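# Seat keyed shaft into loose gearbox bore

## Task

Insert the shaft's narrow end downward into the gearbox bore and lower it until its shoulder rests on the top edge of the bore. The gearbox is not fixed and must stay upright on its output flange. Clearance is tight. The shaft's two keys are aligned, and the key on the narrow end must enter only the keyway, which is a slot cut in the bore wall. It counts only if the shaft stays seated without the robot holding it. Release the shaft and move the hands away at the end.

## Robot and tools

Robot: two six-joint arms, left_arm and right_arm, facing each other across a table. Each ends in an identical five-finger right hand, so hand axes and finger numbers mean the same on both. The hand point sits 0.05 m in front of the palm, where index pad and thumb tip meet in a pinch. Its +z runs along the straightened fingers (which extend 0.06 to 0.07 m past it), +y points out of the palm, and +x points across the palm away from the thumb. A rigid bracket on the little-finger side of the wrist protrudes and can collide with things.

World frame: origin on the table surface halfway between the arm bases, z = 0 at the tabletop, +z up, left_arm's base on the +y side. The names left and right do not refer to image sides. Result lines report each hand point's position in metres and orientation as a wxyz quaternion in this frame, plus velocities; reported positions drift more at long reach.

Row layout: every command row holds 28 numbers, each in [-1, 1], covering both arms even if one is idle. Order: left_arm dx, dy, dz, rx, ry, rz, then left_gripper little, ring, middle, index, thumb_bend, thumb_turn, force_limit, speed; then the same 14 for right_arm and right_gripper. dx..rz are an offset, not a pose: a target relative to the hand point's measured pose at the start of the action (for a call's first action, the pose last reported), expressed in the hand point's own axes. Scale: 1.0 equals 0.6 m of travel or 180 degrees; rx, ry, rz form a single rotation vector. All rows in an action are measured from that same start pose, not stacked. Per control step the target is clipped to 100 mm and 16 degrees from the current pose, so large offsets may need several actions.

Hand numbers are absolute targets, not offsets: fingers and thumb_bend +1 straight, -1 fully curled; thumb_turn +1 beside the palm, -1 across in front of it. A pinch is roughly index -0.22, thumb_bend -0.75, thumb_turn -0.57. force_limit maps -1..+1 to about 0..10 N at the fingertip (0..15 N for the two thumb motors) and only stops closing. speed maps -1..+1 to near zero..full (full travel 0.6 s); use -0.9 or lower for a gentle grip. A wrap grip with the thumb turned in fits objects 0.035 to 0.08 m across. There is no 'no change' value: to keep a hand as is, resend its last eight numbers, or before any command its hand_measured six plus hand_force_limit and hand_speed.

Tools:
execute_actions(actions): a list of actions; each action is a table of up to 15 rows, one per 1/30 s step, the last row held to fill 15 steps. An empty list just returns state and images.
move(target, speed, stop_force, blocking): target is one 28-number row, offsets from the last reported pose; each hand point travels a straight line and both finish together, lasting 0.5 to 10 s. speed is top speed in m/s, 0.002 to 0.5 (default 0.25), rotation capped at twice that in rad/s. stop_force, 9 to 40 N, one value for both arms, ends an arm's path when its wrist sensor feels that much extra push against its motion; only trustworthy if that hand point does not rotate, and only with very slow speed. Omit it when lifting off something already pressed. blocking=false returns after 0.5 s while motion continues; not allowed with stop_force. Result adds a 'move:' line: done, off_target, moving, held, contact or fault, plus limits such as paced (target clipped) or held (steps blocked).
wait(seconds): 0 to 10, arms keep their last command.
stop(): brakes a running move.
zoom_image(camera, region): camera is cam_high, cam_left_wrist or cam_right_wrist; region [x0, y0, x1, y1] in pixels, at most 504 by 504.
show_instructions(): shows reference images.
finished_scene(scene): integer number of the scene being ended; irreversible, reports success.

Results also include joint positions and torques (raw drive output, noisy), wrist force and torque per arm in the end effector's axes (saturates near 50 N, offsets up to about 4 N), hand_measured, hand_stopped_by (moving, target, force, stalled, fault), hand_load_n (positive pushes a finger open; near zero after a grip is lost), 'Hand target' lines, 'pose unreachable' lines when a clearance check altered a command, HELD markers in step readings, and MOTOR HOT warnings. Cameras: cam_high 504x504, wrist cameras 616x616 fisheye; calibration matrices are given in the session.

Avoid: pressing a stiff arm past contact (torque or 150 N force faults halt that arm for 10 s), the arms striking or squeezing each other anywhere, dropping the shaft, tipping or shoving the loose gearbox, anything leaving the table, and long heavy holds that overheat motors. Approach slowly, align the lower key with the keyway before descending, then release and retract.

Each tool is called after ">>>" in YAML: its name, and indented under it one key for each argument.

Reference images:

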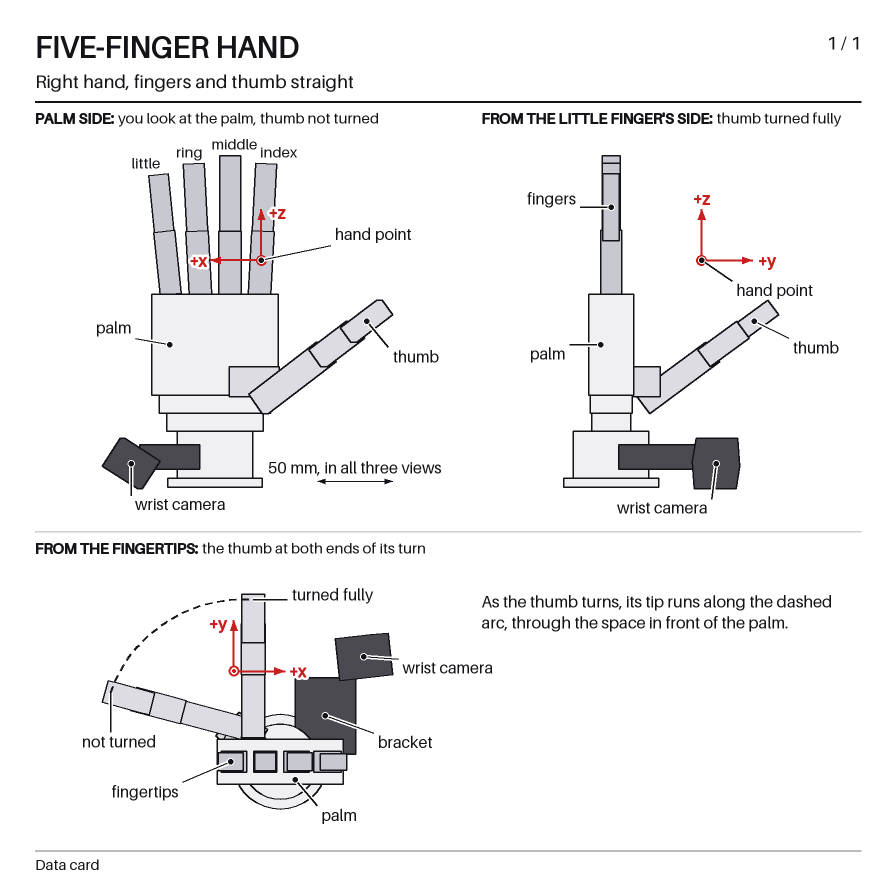

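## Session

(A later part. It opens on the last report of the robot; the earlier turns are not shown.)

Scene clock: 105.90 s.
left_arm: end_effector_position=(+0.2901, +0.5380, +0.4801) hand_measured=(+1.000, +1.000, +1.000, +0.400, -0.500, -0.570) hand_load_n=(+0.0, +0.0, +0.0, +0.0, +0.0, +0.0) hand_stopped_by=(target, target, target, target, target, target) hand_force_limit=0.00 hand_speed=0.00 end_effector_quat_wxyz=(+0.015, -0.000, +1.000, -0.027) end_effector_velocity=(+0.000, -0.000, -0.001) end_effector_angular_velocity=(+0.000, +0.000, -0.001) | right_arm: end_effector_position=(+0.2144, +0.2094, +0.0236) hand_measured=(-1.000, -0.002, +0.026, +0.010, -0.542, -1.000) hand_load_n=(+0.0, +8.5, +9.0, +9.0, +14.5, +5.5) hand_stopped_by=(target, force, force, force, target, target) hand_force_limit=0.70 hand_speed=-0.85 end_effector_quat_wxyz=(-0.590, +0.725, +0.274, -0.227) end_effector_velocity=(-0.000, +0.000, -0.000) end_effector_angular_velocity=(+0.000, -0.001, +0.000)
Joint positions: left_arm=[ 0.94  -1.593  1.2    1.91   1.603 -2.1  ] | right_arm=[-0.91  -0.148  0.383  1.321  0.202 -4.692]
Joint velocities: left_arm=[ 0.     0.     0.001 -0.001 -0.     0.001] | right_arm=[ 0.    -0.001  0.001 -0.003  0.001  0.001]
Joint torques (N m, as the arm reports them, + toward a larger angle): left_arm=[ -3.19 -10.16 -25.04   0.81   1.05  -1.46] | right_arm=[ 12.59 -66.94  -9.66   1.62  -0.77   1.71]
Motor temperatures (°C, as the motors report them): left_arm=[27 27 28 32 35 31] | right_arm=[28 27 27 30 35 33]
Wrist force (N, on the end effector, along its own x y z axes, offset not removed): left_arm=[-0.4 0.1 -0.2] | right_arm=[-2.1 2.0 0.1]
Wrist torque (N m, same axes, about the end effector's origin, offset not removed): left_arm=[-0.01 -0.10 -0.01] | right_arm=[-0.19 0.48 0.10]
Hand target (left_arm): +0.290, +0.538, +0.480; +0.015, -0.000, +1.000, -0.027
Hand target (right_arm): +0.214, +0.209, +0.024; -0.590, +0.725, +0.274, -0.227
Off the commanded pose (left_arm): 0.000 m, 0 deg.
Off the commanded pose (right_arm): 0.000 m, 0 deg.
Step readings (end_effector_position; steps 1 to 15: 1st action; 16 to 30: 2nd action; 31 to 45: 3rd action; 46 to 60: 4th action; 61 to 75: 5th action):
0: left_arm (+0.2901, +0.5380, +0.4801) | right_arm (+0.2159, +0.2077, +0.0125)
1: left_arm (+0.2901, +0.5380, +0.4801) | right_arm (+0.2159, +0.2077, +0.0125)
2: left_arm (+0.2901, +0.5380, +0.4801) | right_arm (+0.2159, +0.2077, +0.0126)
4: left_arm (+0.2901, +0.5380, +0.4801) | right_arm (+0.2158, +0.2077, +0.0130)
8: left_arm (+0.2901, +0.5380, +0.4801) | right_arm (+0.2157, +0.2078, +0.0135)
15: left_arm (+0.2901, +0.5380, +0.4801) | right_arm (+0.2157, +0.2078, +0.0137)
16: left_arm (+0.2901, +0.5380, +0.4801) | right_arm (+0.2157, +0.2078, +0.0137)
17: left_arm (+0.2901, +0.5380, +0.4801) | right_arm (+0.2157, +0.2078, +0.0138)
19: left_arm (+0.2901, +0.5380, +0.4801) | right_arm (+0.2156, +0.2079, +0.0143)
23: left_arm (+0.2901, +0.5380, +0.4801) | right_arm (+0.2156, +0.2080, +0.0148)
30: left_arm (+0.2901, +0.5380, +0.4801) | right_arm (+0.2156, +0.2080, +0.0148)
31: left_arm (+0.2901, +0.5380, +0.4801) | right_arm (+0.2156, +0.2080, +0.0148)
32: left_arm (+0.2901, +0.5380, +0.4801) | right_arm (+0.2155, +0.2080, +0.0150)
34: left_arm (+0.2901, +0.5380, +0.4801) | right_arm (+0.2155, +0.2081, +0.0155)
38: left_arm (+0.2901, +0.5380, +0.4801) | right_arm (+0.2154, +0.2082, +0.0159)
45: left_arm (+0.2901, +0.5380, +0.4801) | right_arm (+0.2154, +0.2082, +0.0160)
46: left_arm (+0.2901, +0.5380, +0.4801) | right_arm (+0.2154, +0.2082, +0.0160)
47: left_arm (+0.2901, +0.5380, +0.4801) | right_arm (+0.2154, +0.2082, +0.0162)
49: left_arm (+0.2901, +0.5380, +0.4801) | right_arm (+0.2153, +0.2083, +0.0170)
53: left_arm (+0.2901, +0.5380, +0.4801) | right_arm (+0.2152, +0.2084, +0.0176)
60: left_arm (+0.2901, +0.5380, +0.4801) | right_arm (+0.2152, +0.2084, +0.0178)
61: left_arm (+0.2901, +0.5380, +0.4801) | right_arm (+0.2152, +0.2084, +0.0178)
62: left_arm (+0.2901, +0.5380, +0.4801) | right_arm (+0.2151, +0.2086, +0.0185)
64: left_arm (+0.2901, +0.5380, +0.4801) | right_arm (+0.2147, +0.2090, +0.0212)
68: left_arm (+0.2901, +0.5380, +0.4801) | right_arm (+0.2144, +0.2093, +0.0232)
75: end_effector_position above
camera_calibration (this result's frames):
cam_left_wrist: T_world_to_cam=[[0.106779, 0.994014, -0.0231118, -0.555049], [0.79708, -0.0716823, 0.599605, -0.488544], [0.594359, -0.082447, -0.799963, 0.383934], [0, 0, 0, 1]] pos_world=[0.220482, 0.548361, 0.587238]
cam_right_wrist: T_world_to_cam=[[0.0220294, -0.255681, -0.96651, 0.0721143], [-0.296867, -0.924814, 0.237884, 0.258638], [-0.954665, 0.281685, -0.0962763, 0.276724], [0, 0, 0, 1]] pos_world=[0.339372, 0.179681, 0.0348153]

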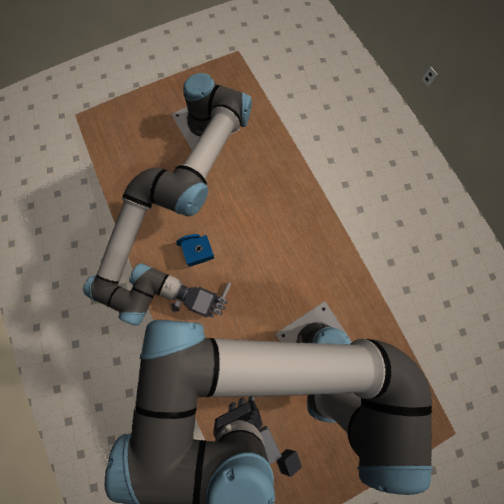

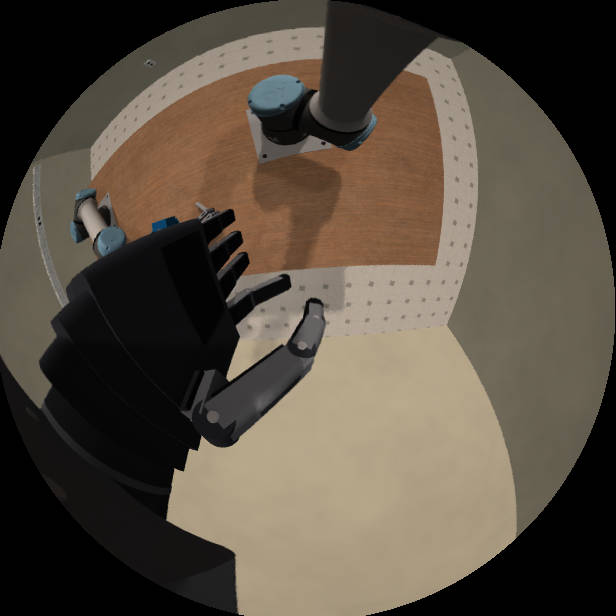

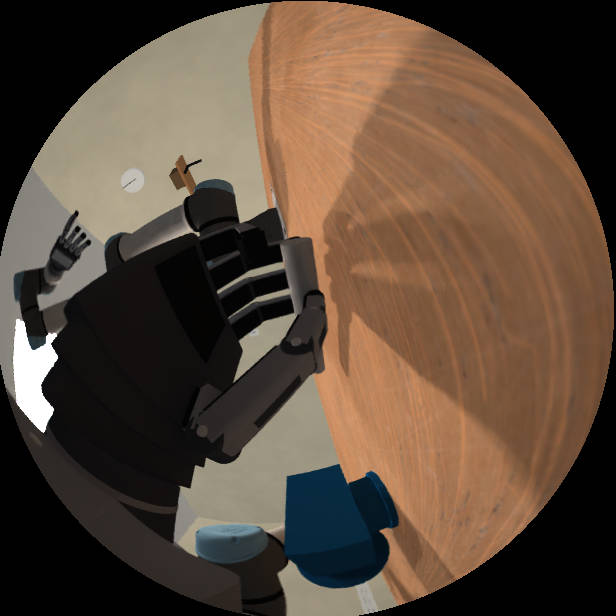

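>>> move:
  target: [0,0,0,0,0,0,1,1,1,0.4,-0.5,-0.57,0,0,-0.08,-0.33,-0.10,-0.033,0.051,0.0156,-1,-0.3,-0.3,-0.3,-0.55,-1,0.7,-0.85]
  speed: 0.08

>>> move:
  target: [0,0,0,0,0,0,1,1,1,0.4,-0.5,-0.57,0,0,0,0,0,-0.213,0.340,-0.384,-1,-0.3,-0.3,-0.3,-0.55,-1,0.7,-0.85]
  speed: 0.2

Scene clock: 109.13 s.
left_arm: end_effector_position=(+0.2901, +0.5380, +0.4801) hand_measured=(+1.000, +1.000, +1.000, +0.400, -0.500, -0.570) hand_load_n=(+0.0, +0.0, +0.0, +0.0, +0.0, +0.0) hand_stopped_by=(target, target, target, target, target, target) hand_force_limit=0.00 hand_speed=0.00 end_effector_quat_wxyz=(+0.015, -0.000, +1.000, -0.027) end_effector_velocity=(-0.000, +0.000, +0.001) end_effector_angular_velocity=(-0.003, -0.003, +0.001) | right_arm: end_effector_position=(+0.1914, +0.1636, +0.2297) hand_measured=(-1.000, -0.002, +0.026, +0.010, -0.542, -1.000) hand_load_n=(+0.0, +8.5, +9.0, +9.0, +14.5, +6.0) hand_stopped_by=(target, force, force, force, target, target) hand_force_limit=0.70 hand_speed=-0.85 end_effector_quat_wxyz=(-0.566, +0.776, +0.220, -0.168) end_effector_velocity=(+0.000, -0.001, +0.001) end_effector_angular_velocity=(-0.001, -0.000, -0.002)
Joint positions: left_arm=[ 0.94  -1.593  1.2    1.91   1.603 -2.1  ] | right_arm=[-0.924 -0.731  0.835  1.016  0.343 -4.225]
Joint velocities: left_arm=[ 0.001 -0.002 -0.002 -0.     0.001 -0.   ] | right_arm=[-0.    -0.003  0.002 -0.     0.002  0.002]
Joint torques (N m, as the arm reports them, + toward a larger angle): left_arm=[ -3.37 -10.39 -25.09   0.84   0.99  -1.36] | right_arm=[-14.93 -56.77 -10.61   1.06   0.69   1.85]
Motor temperatures (°C, as the motors report them): left_arm=[27 27 28 32 35 31] | right_arm=[28 27 27 30 35 33]
Wrist force (N, on the end effector, along its own x y z axes, offset not removed): left_arm=[-3.6 0.8 1.9] | right_arm=[-0.9 4.1 3.5]
Wrist torque (N m, same axes, about the end effector's origin, offset not removed): left_arm=[0.16 0.42 -0.16] | right_arm=[0.11 0.17 0.23]
Hand target (left_arm): +0.290, +0.538, +0.480; +0.015, -0.000, +1.000, -0.027
Hand target (right_arm): +0.191, +0.164, +0.230; -0.566, +0.776, +0.220, -0.168
Off the commanded pose (left_arm): 0.000 m, 0 deg.
Off the commanded pose (right_arm): 0.001 m, 0 deg.
move: done
camera_calibration (this result's frames):
cam_left_wrist: T_world_to_cam=[[0.106779, 0.994014, -0.0231116, -0.555049], [0.79708, -0.0716824, 0.599605, -0.488544], [0.594359, -0.0824468, -0.799963, 0.383934], [0, 0, 0, 1]] pos_world=[0.220482, 0.548361, 0.587238]
cam_right_wrist: T_world_to_cam=[[0.0269339, -0.344301, -0.938473, 0.26717], [-0.459094, -0.83821, 0.294341, 0.164404], [-0.887979, 0.422919, -0.180643, 0.271071], [0, 0, 0, 1]] pos_world=[0.308987, 0.115151, 0.251308]

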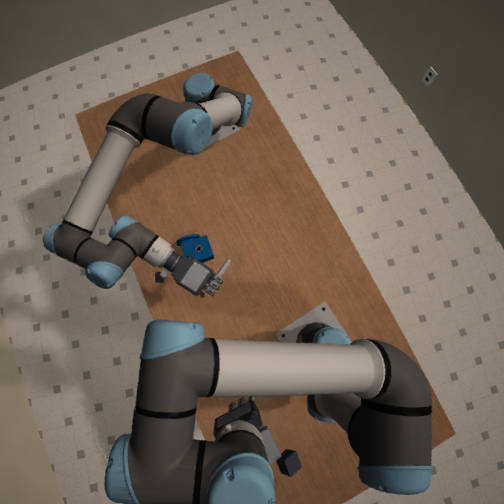

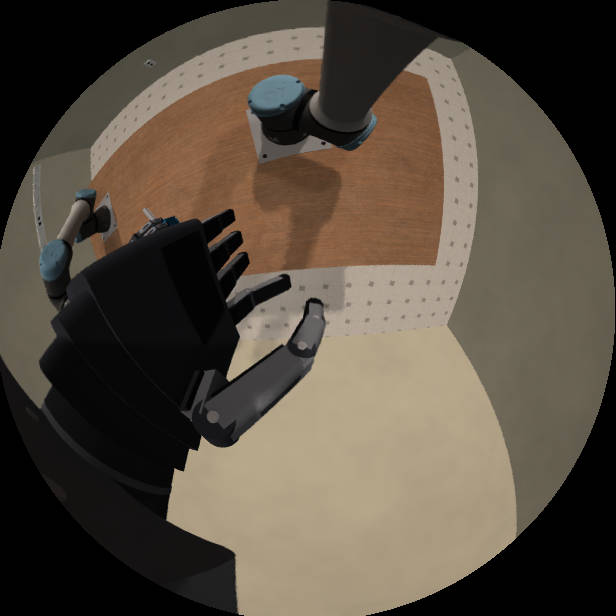

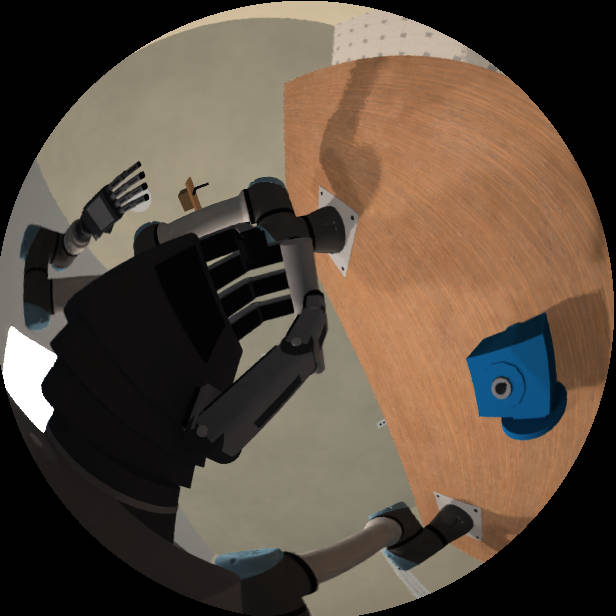

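Scene clock: 113.93 s.
left_arm: end_effector_position=(+0.2901, +0.5380, +0.4801) hand_measured=(+1.000, +1.000, +1.000, +0.400, -0.500, -0.570) hand_load_n=(+0.0, +0.0, +0.0, +0.0, +0.0, +0.0) hand_stopped_by=(target, target, target, target, target, target) hand_force_limit=0.00 hand_speed=0.00 end_effector_quat_wxyz=(+0.015, -0.000, +1.000, -0.027) end_effector_velocity=(-0.000, -0.000, -0.001) end_effector_angular_velocity=(+0.001, +0.002, +0.001) | right_arm: end_effector_position=(+0.1915, +0.1638, +0.2292) hand_measured=(-1.000, -0.002, +0.026, +0.010, -0.542, -1.000) hand_load_n=(+0.0, +8.5, +9.0, +9.5, +13.5, +6.0) hand_stopped_by=(target, force, force, force, target, target) hand_force_limit=0.70 hand_speed=-0.85 end_effector_quat_wxyz=(-0.329, +0.628, +0.337, +0.620) end_effector_velocity=(+0.000, +0.000, -0.000) end_effector_angular_velocity=(+0.002, -0.008, -0.001)
Joint positions: left_arm=[ 0.94  -1.593  1.2    1.91   1.603 -2.1  ] | right_arm=[-0.424 -1.213  1.741 -0.513  1.81  -4.714]
Joint velocities: left_arm=[-0.001 -0.     0.002  0.     0.    -0.002] | right_arm=[ 0.001  0.002  0.003 -0.012  0.002 -0.007]
Joint torques (N m, as the arm reports them, + toward a larger angle): left_arm=[ -3.59  -9.74 -26.07   0.76   0.99  -1.34] | right_arm=[ 13.47 -25.96 -12.76  -3.62   2.23  -1.56]
Motor temperatures (°C, as the motors report them): left_arm=[27 27 28 32 35 31] | right_arm=[28 27 27 30 35 33]
Wrist force (N, on the end effector, along its own x y z axes, offset not removed): left_arm=[-1.7 0.9 0.3] | right_arm=[-2.6 -3.0 1.8]
Wrist torque (N m, same axes, about the end effector's origin, offset not removed): left_arm=[0.24 0.04 -0.05] | right_arm=[-0.51 0.16 0.12]
Hand target (left_arm): +0.290, +0.538, +0.480; +0.015, -0.000, +1.000, -0.027
Hand target (right_arm): +0.192, +0.164, +0.229; -0.328, +0.627, +0.337, +0.621
Off the commanded pose (left_arm): 0.000 m, 0 deg.
Off the commanded pose (right_arm): 0.001 m, 0 deg.
move: done
camera_calibration (this result's frames):
cam_left_wrist: T_world_to_cam=[[0.106778, 0.994014, -0.0231114, -0.55505], [0.79708, -0.0716823, 0.599604, -0.488544], [0.594359, -0.0824465, -0.799963, 0.383934], [0, 0, 0, 1]] pos_world=[0.220482, 0.548361, 0.587238]
cam_right_wrist: T_world_to_cam=[[0.816195, -0.559564, -0.143922, -0.0312068], [-0.406691, -0.379467, -0.831028, 0.337499], [0.4104, 0.736813, -0.537288, 0.0525666], [0, 0, 0, 1]] pos_world=[0.141155, 0.0718757, 0.304223]

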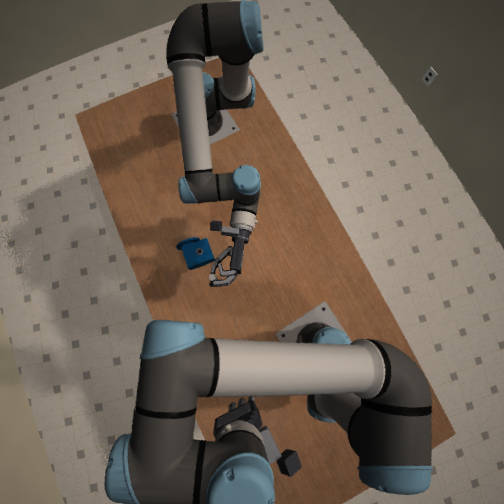

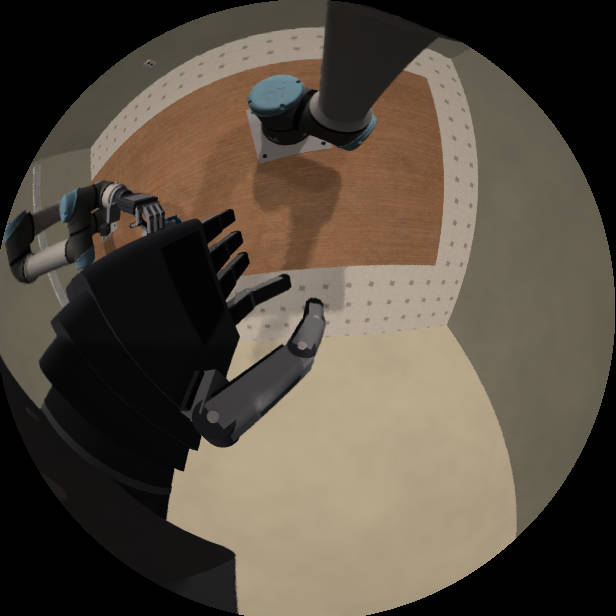

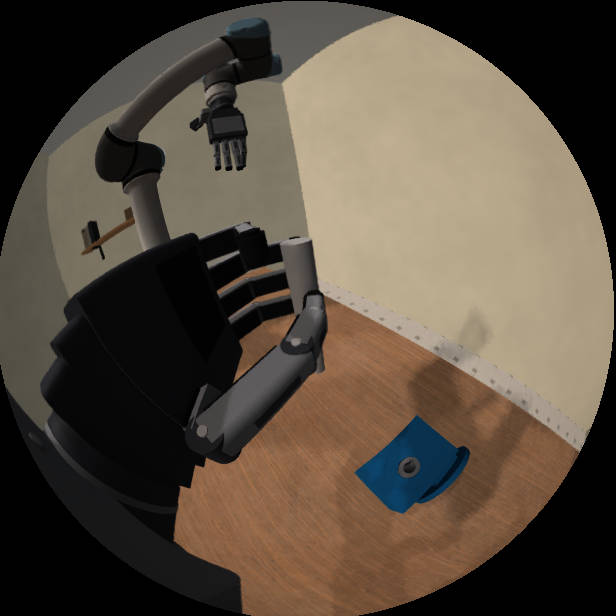

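>>> move:
  target: [-0.017,-0.45,0.5,0,0,0.9,-1,-1,-1,-1,-0.5,-0.57,0,0,0,0.161,-0.225,0,0,0,-1,-0.3,-0.3,-0.3,-0.55,-1,0.7,-0.85]
  speed: 0.3

>>> zoom_image:
  camera: "cam_high"
  region: [150,190,250,290]

Scene clock: 119.43 s.
left_arm: end_effector_position=(+0.3088, +0.2523, +0.1957) hand_measured=(-1.000, -1.000, -1.000, -0.260, -0.500, -0.570) hand_load_n=(+0.0, +0.0, +0.0, +6.5, +0.5, -0.5) hand_stopped_by=(target, target, target, force, target, target) hand_force_limit=0.00 hand_speed=0.00 end_effector_quat_wxyz=(+0.030, +0.987, +0.157, +0.011) end_effector_velocity=(+0.001, -0.001, -0.001) end_effector_angular_velocity=(-0.000, -0.001, -0.009) | right_arm: end_effector_position=(+0.1964, -0.0020, +0.2316) hand_measured=(-1.000, -0.002, +0.026, +0.010, -0.542, -1.000) hand_load_n=(+0.0, +8.5, +9.0, +9.5, +13.5, +6.0) hand_stopped_by=(target, force, force, force, target, target) hand_force_limit=0.70 hand_speed=-0.85 end_effector_quat_wxyz=(-0.329, +0.628, +0.337, +0.620) end_effector_velocity=(-0.000, -0.000, +0.000) end_effector_angular_velocity=(-0.000, +0.000, +0.001)
Joint positions: left_arm=[ 0.656 -1.353  1.689  1.174  1.587  0.443] | right_arm=[-0.615 -1.593  2.194 -0.587  1.619 -4.717]
Joint velocities: left_arm=[ 0.     0.004 -0.003 -0.001 -0.     0.009] | right_arm=[-0.001 -0.001  0.     0.001 -0.002 -0.   ]
Joint torques (N m, as the arm reports them, + toward a larger angle): left_arm=[ -1.06 -20.45 -26.82   0.18   1.7    2.33] | right_arm=[-14.41 -24.55 -10.38  -0.93  -2.6   -1.69]
Motor temperatures (°C, as the motors report them): left_arm=[27 27 28 32 35 31] | right_arm=[28 27 27 30 35 33]
Wrist force (N, on the end effector, along its own x y z axes, offset not removed): left_arm=[-2.0 0.4 0.9] | right_arm=[-0.3 -2.5 4.0]
Wrist torque (N m, same axes, about the end effector's origin, offset not removed): left_arm=[0.11 0.14 -0.12] | right_arm=[-0.68 -0.22 0.24]
Hand target (left_arm): +0.309, +0.252, +0.196; +0.030, +0.987, +0.156, +0.011
Hand target (right_arm): +0.196, -0.002, +0.232; -0.329, +0.628, +0.337, +0.620
Off the commanded pose (left_arm): 0.001 m, 0 deg.
Off the commanded pose (right_arm): 0.000 m, 0 deg.
move: done
camera_calibration (this result's frames):
cam_left_wrist: T_world_to_cam=[[0.20431, -0.97494, 0.0880283, 0.165255], [-0.824116, -0.122776, 0.552955, 0.169257], [-0.52829, -0.18552, -0.828548, 0.500009], [0, 0, 0, 1]] pos_world=[0.369874, 0.274656, 0.306143]
cam_right_wrist: T_world_to_cam=[[0.81616, -0.559561, -0.144132, -0.127576], [-0.406854, -0.379381, -0.830987, 0.27857], [0.410307, 0.736859, -0.537295, 0.174114], [0, 0, 0, 1]] pos_world=[0.14602, -0.0940001, 0.306651]

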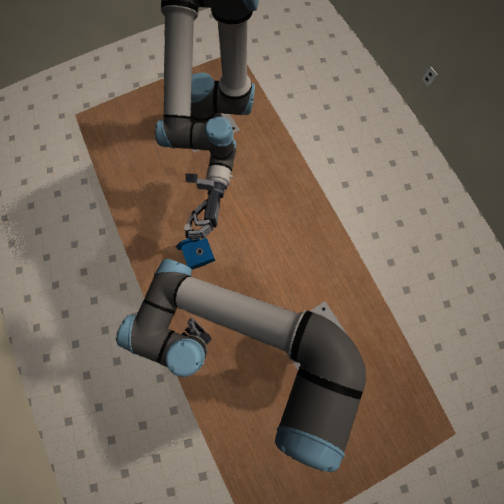

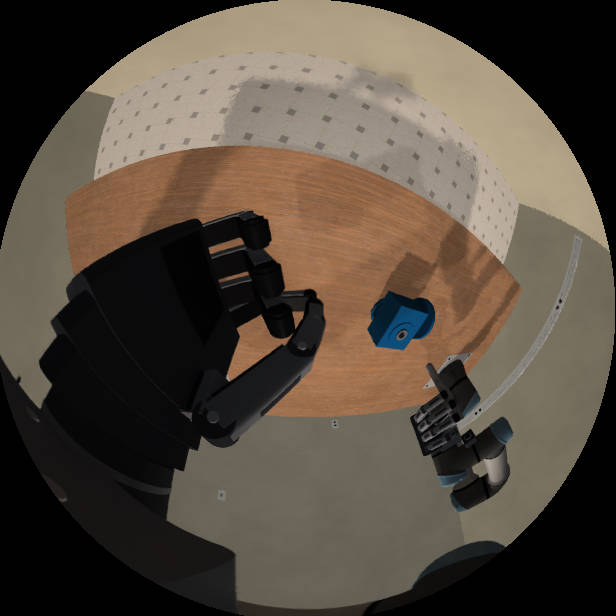

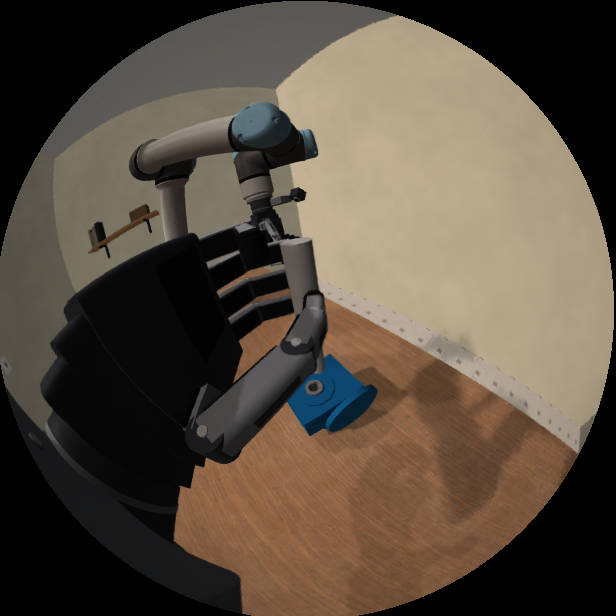

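Region (150, 190, 250, 290) of cam_high's 504x504 image, scaled by 5.040, with more detail than that image has.

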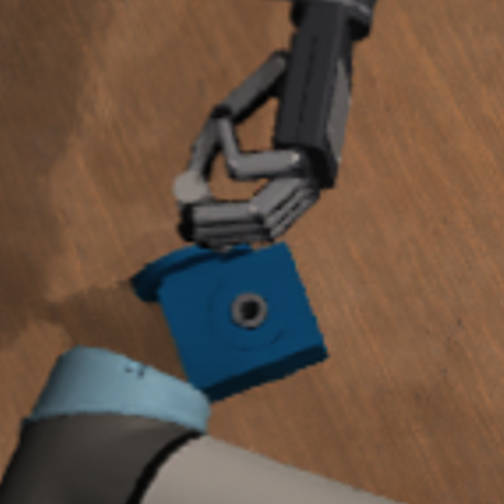

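>>> move:
  target: [0,0,0,0,0,0,-1,-1,-1,-1,-0.5,-0.57,0,0,-0.07,-0.0135,0.041,0,0,0,-1,-0.3,-0.3,-0.3,-0.55,-1,0.7,-0.85]
  speed: 0.08

>>> zoom_image:
  camera: "cam_left_wrist"
  region: [360,280,480,400]

>>> zoom_image:
  camera: "cam_right_wrist"
  region: [260,320,380,440]

>>> zoom_image:
  camera: "cam_high"
  region: [165,215,225,275]

Scene clock: 120.77 s.
left_arm: end_effector_position=(+0.3088, +0.2523, +0.1957) hand_measured=(-1.000, -1.000, -1.000, -0.260, -0.500, -0.570) hand_load_n=(+0.0, +0.0, +0.0, +6.5, +0.5, -0.5) hand_stopped_by=(target, target, target, force, target, target) hand_force_limit=0.00 hand_speed=0.00 end_effector_quat_wxyz=(+0.030, +0.987, +0.157, +0.011) end_effector_velocity=(-0.001, +0.000, +0.001) end_effector_angular_velocity=(+0.000, +0.001, -0.001) | right_arm: end_effector_position=(+0.2033, +0.0223, +0.1892) hand_measured=(-1.000, -0.002, +0.026, +0.010, -0.542, -1.000) hand_load_n=(+0.0, +8.5, +9.0, +9.5, +13.5, +6.0) hand_stopped_by=(target, force, force, force, target, target) hand_force_limit=0.70 hand_speed=-0.85 end_effector_quat_wxyz=(-0.329, +0.628, +0.336, +0.620) end_effector_velocity=(+0.000, +0.000, -0.001) end_effector_angular_velocity=(-0.001, +0.000, -0.001)
Joint positions: left_arm=[ 0.656 -1.353  1.689  1.174  1.587  0.443] | right_arm=[-0.595 -1.456  2.186 -0.716  1.639 -4.716]
Joint velocities: left_arm=[-0.001 -0.001 -0.001  0.003  0.001  0.   ] | right_arm=[ 0.001  0.003 -0.001 -0.002  0.002 -0.   ]
Joint torques (N m, as the arm reports them, + toward a larger angle): left_arm=[  8.98 -33.94  -8.94   3.47  -1.86  -1.45] | right_arm=[ 13.1  -12.88 -29.41  -3.52   2.52  -1.6 ]
Motor temperatures (°C, as the motors report them): left_arm=[27 27 28 32 35 31] | right_arm=[28 27 27 30 35 33]
Wrist force (N, on the end effector, along its own x y z axes, offset not removed): left_arm=[-3.1 -0.4 0.0] | right_arm=[-2.7 -1.0 0.0]
Wrist torque (N m, same axes, about the end effector's origin, offset not removed): left_arm=[-0.02 0.50 -0.35] | right_arm=[-0.27 0.09 -0.07]
Hand target (left_arm): +0.309, +0.252, +0.196; +0.030, +0.987, +0.157, +0.011
Hand target (right_arm): +0.203, +0.022, +0.189; -0.329, +0.628, +0.337, +0.620
Off the commanded pose (left_arm): 0.000 m, 0 deg.
Off the commanded pose (right_arm): 0.000 m, 0 deg.
move: done
camera_calibration (this result's frames):
cam_left_wrist: T_world_to_cam=[[0.204305, -0.974936, 0.0880835, 0.165231], [-0.824141, -0.122749, 0.552924, 0.169273], [-0.528254, -0.185558, -0.828563, 0.500012], [0, 0, 0, 1]] pos_world=[0.36988, 0.274649, 0.306142]
cam_right_wrist: T_world_to_cam=[[0.816155, -0.559546, -0.144219, -0.1257], [-0.406918, -0.379355, -0.830968, 0.255415], [0.410255, 0.736884, -0.537302, 0.130648], [0, 0, 0, 1]] pos_world=[0.152924, -0.0697143, 0.264311]

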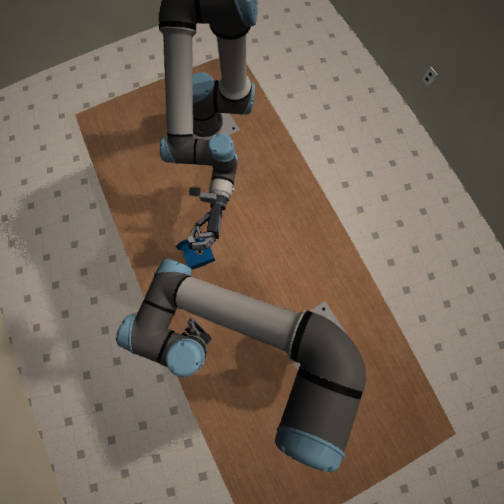

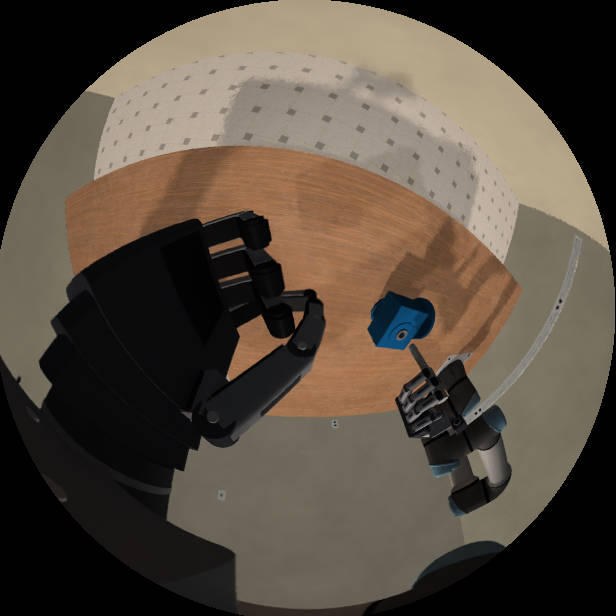

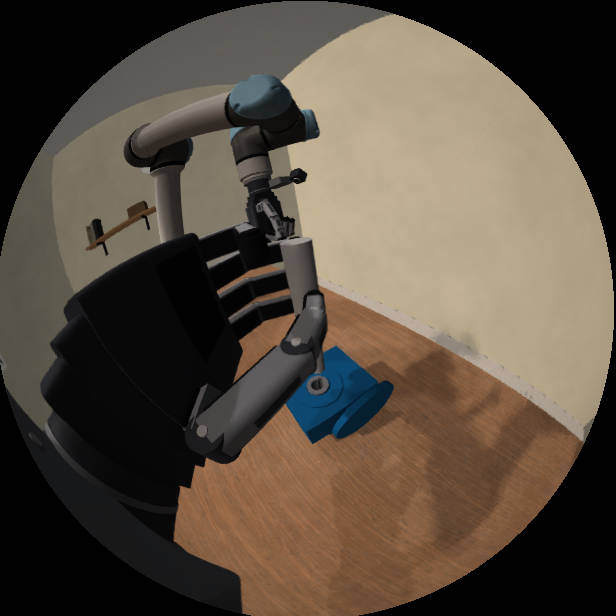

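Region (360, 280, 480, 400) of cam_left_wrist's 616x616 image, scaled by 4.200, with more detail than that image has.

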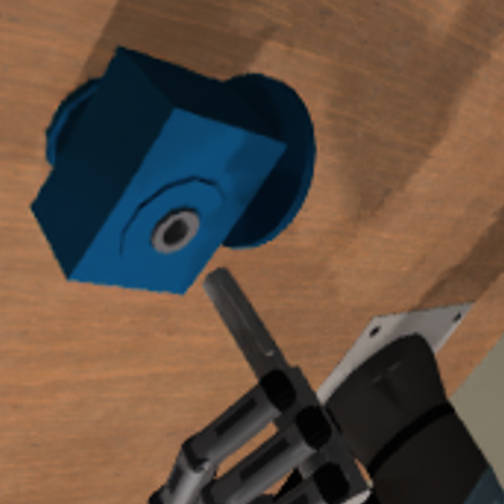

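Region (260, 320, 380, 440) of cam_right_wrist's 616x616 image, scaled by 4.200, with more detail than that image has.

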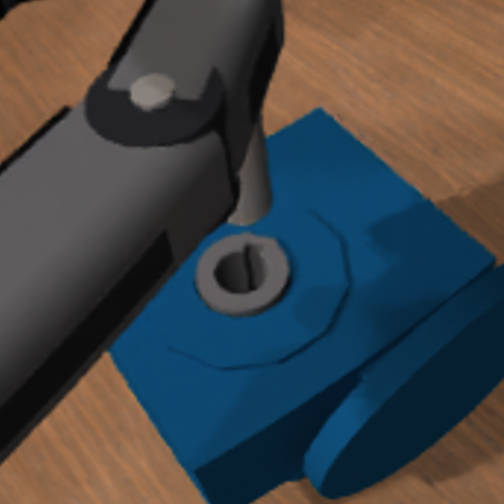

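Region (165, 215, 225, 275) of cam_high's 504x504 image, scaled by 8.400, with more detail than that image has.

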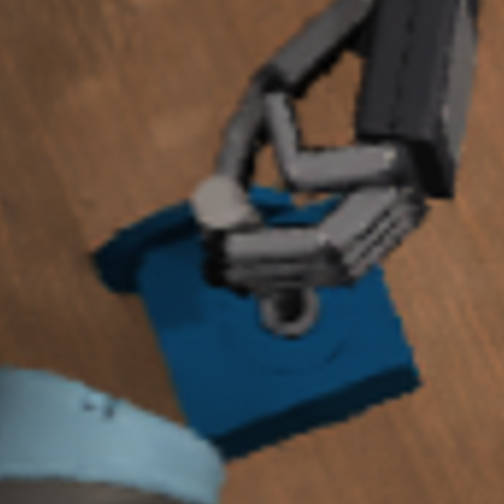

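>>> move:
  target: [0.087,0.326,0.05,0,0,0.39,-1,-1,-1,-1,-0.5,-0.57,0,0,-0.02,-0.007,0,0,0,0,-1,-0.3,-0.3,-0.3,-0.55,-1,0.7,-0.85]
  speed: 0.2

>>> zoom_image:
  camera: "cam_right_wrist"
  region: [260,320,380,440]

Scene clock: 124.63 s.
left_arm: end_effector_position=(+0.4195, +0.0810, +0.1782) hand_measured=(-1.000, -1.000, -1.000, -0.260, -0.500, -0.570) hand_load_n=(+0.0, +0.0, +0.0, +6.5, +0.5, -0.5) hand_stopped_by=(target, target, target, force, target, target) hand_force_limit=0.00 hand_speed=0.00 end_effector_quat_wxyz=(+0.018, +0.898, -0.439, +0.026) end_effector_velocity=(+0.001, -0.000, -0.000) end_effector_angular_velocity=(+0.007, +0.005, -0.009) | right_arm: end_effector_position=(+0.1998, +0.0244, +0.1772) hand_measured=(-1.000, -0.002, +0.026, +0.010, -0.542, -1.000) hand_load_n=(+0.0, +8.5, +9.0, +9.5, +13.5, +6.0) hand_stopped_by=(target, force, force, force, target, target) hand_force_limit=0.70 hand_speed=-0.85 end_effector_quat_wxyz=(-0.329, +0.628, +0.336, +0.620) end_effector_velocity=(+0.000, +0.000, +0.000) end_effector_angular_velocity=(+0.001, -0.000, -0.000)
Joint positions: left_arm=[ 0.603 -0.635  0.582  1.562  1.583  1.614] | right_arm=[-0.583 -1.428  2.195 -0.753  1.651 -4.716]
Joint velocities: left_arm=[ 0.001  0.016 -0.027  0.019  0.     0.01 ] | right_arm=[ 0.     0.    -0.    -0.001  0.     0.   ]
Joint torques (N m, as the arm reports them, + toward a larger angle): left_arm=[-10.69 -47.96 -27.65   4.05   1.85   2.21] | right_arm=[ 12.61 -13.63  -8.87  -3.7    2.58   1.54]
Motor temperatures (°C, as the motors report them): left_arm=[27 27 28 32 35 31] | right_arm=[28 27 27 30 35 33]
Wrist force (N, on the end effector, along its own x y z axes, offset not removed): left_arm=[-1.7 0.6 0.2] | right_arm=[-2.5 -1.0 -0.4]
Wrist torque (N m, same axes, about the end effector's origin, offset not removed): left_arm=[0.07 -0.09 -0.08] | right_arm=[-0.14 0.24 0.19]
Hand target (left_arm): +0.420, +0.081, +0.178; +0.018, +0.898, -0.439, +0.026
Hand target (right_arm): +0.200, +0.024, +0.177; -0.329, +0.628, +0.336, +0.620
Off the commanded pose (left_arm): 0.000 m, 0 deg.
Off the commanded pose (right_arm): 0.000 m, 0 deg.
move: done
camera_calibration (this result's frames):
cam_left_wrist: T_world_to_cam=[[-0.851077, -0.524123, 0.0310356, 0.393567], [-0.435161, 0.737225, 0.516849, 0.0227534], [-0.293773, 0.426373, -0.855514, 0.36904], [0, 0, 0, 1]] pos_world=[0.453272, 0.0321545, 0.291744]
cam_right_wrist: T_world_to_cam=[[0.816157, -0.559547, -0.144206, -0.123354], [-0.406908, -0.379361, -0.83097, 0.244816], [0.410261, 0.736881, -0.537302, 0.124024], [0, 0, 0, 1]] pos_world=[0.149412, -0.0675402, 0.252285]

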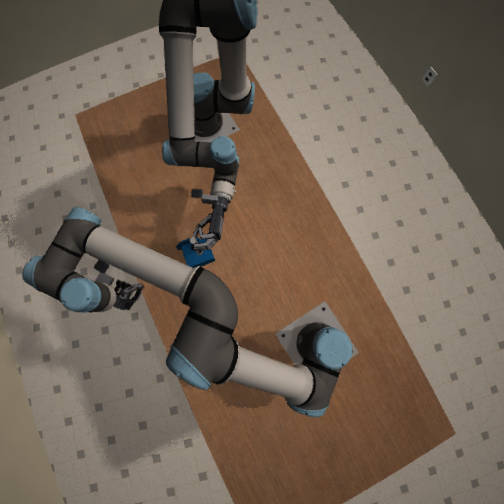

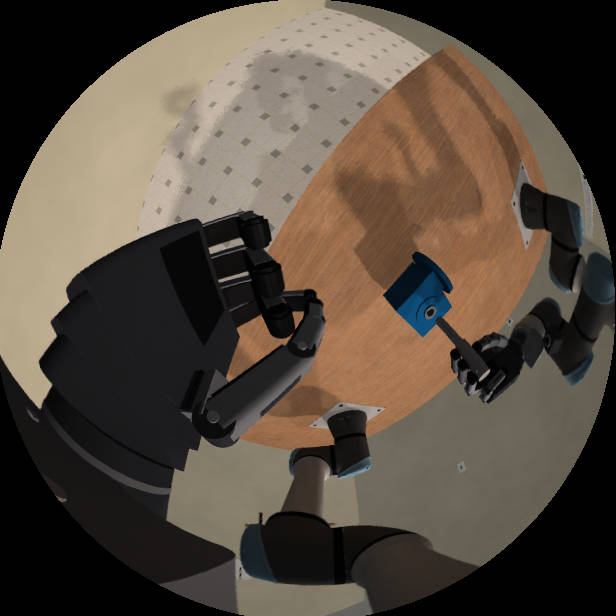

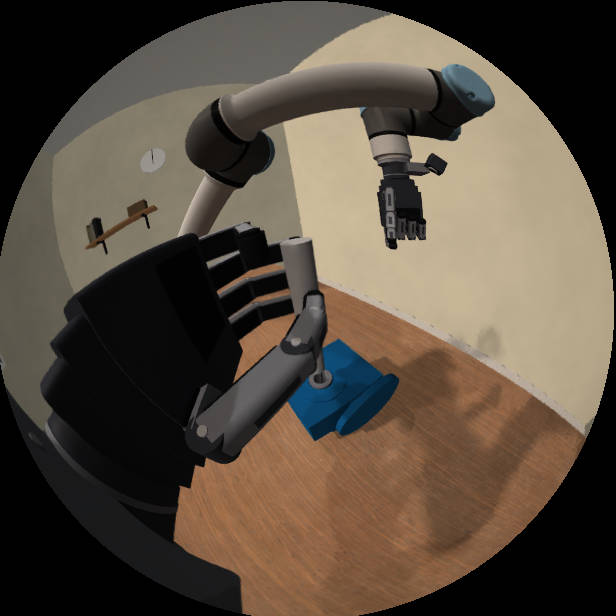

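Region (260, 320, 380, 440) of cam_right_wrist's 616x616 image, scaled by 4.200, with more detail than that image has.

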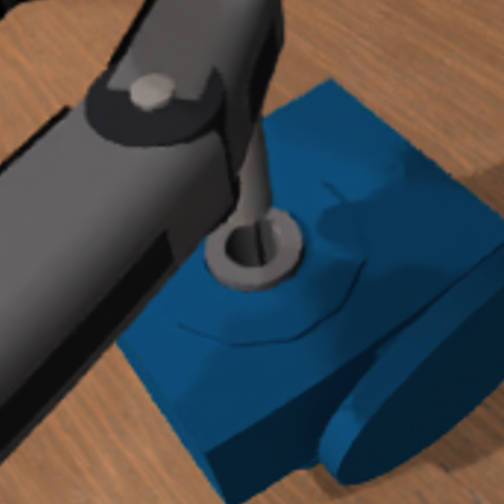

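>>> zoom_image:
  camera: "cam_left_wrist"
  region: [405,290,505,390]

Region (405, 290, 505, 390) of cam_left_wrist's 616x616 image, scaled by 5.040, with more detail than that image has.

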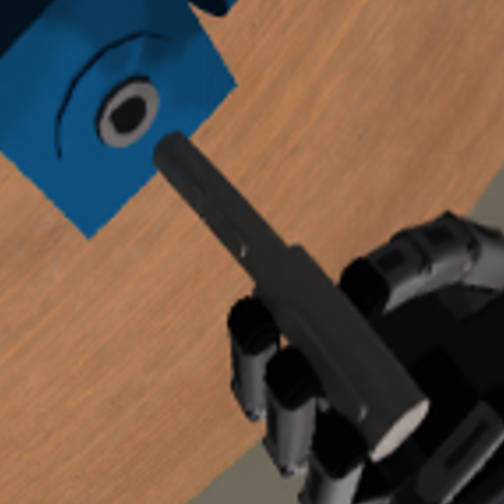

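>>> move:
  target: [0,0,0,0,0,0,-1,-1,-1,-1,-0.5,-0.57,0,0,-0.025,0,0.0025,0,0,0,-1,-0.3,-0.3,-0.3,-0.55,-1,0.7,-0.85]
  speed: 0.02
  stop_force: 9

>>> zoom_image:
  camera: "cam_left_wrist"
  region: [410,290,470,350]

>>> zoom_image:
  camera: "cam_right_wrist"
  region: [290,340,350,400]

Scene clock: 172.70 s.
left_arm: end_effector_position=(+0.4195, +0.0810, +0.1782) hand_measured=(-1.000, -1.000, -1.000, -0.260, -0.500, -0.570) hand_load_n=(+0.0, +0.0, +0.0, +6.5, +0.5, -0.5) hand_stopped_by=(target, target, target, force, target, target) hand_force_limit=0.00 hand_speed=0.00 end_effector_quat_wxyz=(+0.018, +0.898, -0.439, +0.026) end_effector_velocity=(-0.001, +0.000, -0.000) end_effector_angular_velocity=(+0.001, +0.002, -0.001) | right_arm: end_effector_position=(+0.2006, +0.0255, +0.1623) hand_measured=(-1.000, -0.002, +0.026, +0.010, -0.542, -1.000) hand_load_n=(+0.0, +8.5, +9.0, +9.5, +13.5, +6.0) hand_stopped_by=(target, force, force, force, target, target) hand_force_limit=0.70 hand_speed=-0.85 end_effector_quat_wxyz=(-0.329, +0.628, +0.337, +0.620) end_effector_velocity=(+0.000, -0.000, -0.001) end_effector_angular_velocity=(+0.000, -0.000, -0.001)
Joint positions: left_arm=[ 0.603 -0.635  0.582  1.562  1.583  1.614] | right_arm=[-0.583 -1.395  2.208 -0.799  1.65  -4.716]
Joint velocities: left_arm=[-0.     0.     0.001  0.001  0.001  0.001] | right_arm=[-0.     0.003  0.    -0.003  0.001 -0.   ]
Joint torques (N m, as the arm reports them, + toward a larger angle): left_arm=[ -8.6  -60.59 -10.16   0.23  -1.93  -1.52] | right_arm=[-14.29 -15.37  -7.79  -3.55  -2.64   1.18]
Motor temperatures (°C, as the motors report them): left_arm=[27 27 28 32 35 31] | right_arm=[28 27 27 30 35 33]
Wrist force (N, on the end effector, along its own x y z axes, offset not removed): left_arm=[-3.3 -0.3 1.0] | right_arm=[-5.7 -3.6 1.6]
Wrist torque (N m, same axes, about the end effector's origin, offset not removed): left_arm=[-0.05 0.34 -0.18] | right_arm=[-0.69 0.56 -0.20]
Hand target (left_arm): +0.419, +0.081, +0.178; +0.018, +0.898, -0.439, +0.026
Hand target (right_arm): +0.201, +0.025, +0.162; -0.329, +0.628, +0.336, +0.620
Off the commanded pose (left_arm): 0.000 m, 0 deg.
Off the commanded pose (right_arm): 0.000 m, 0 deg.
move: done
camera_calibration (this result's frames):
cam_left_wrist: T_world_to_cam=[[-0.851085, -0.524109, 0.031038, 0.393562], [-0.435148, 0.737232, 0.516852, 0.0227493], [-0.293769, 0.426379, -0.855512, 0.369039], [0, 0, 0, 1]] pos_world=[0.453266, 0.0321473, 0.291744]
cam_right_wrist: T_world_to_cam=[[0.816166, -0.559528, -0.144227, -0.125573], [-0.406921, -0.37937, -0.830959, 0.233107], [0.41023, 0.73689, -0.537313, 0.11492], [0, 0, 0, 1]] pos_world=[0.150201, -0.0665109, 0.23734]

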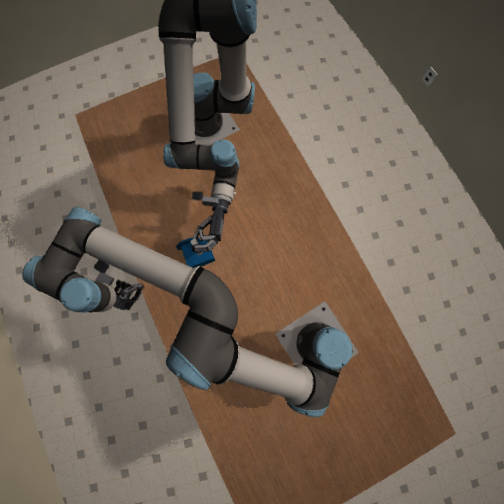

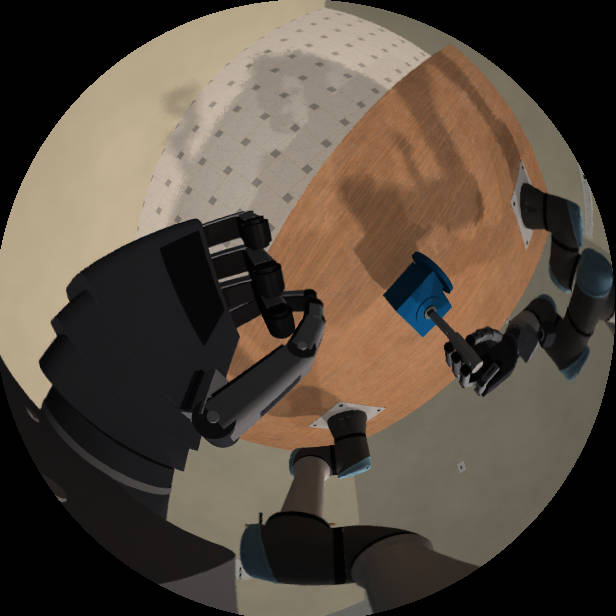

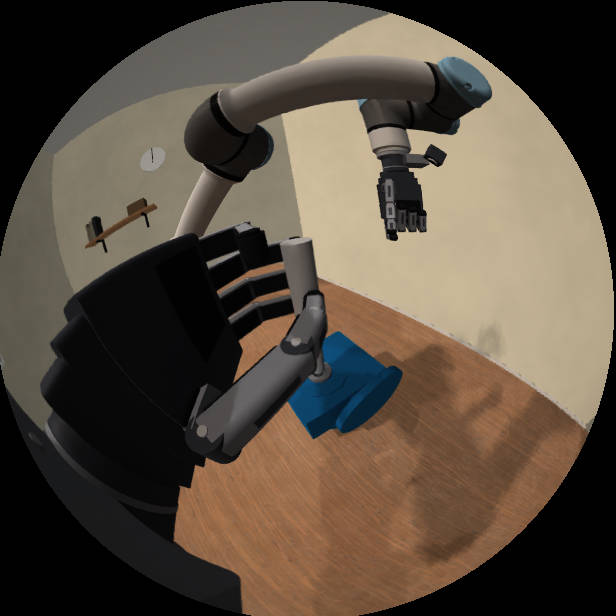

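Region (410, 290, 470, 350) of cam_left_wrist's 616x616 image, scaled by 8.400, with more detail than that image has.

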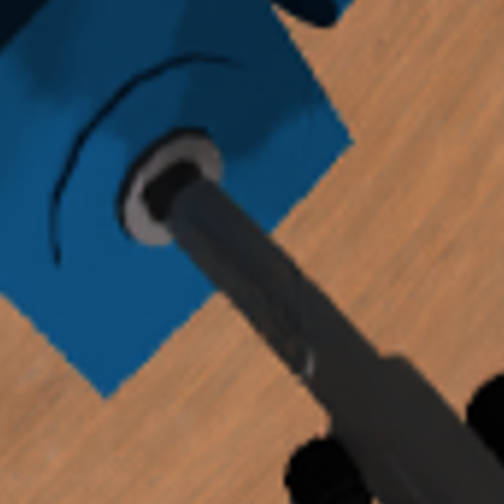

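Region (290, 340, 350, 400) of cam_right_wrist's 616x616 image, scaled by 8.400, with more detail than that image has.

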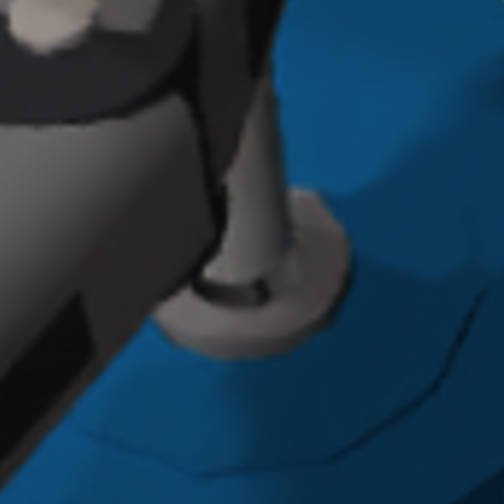

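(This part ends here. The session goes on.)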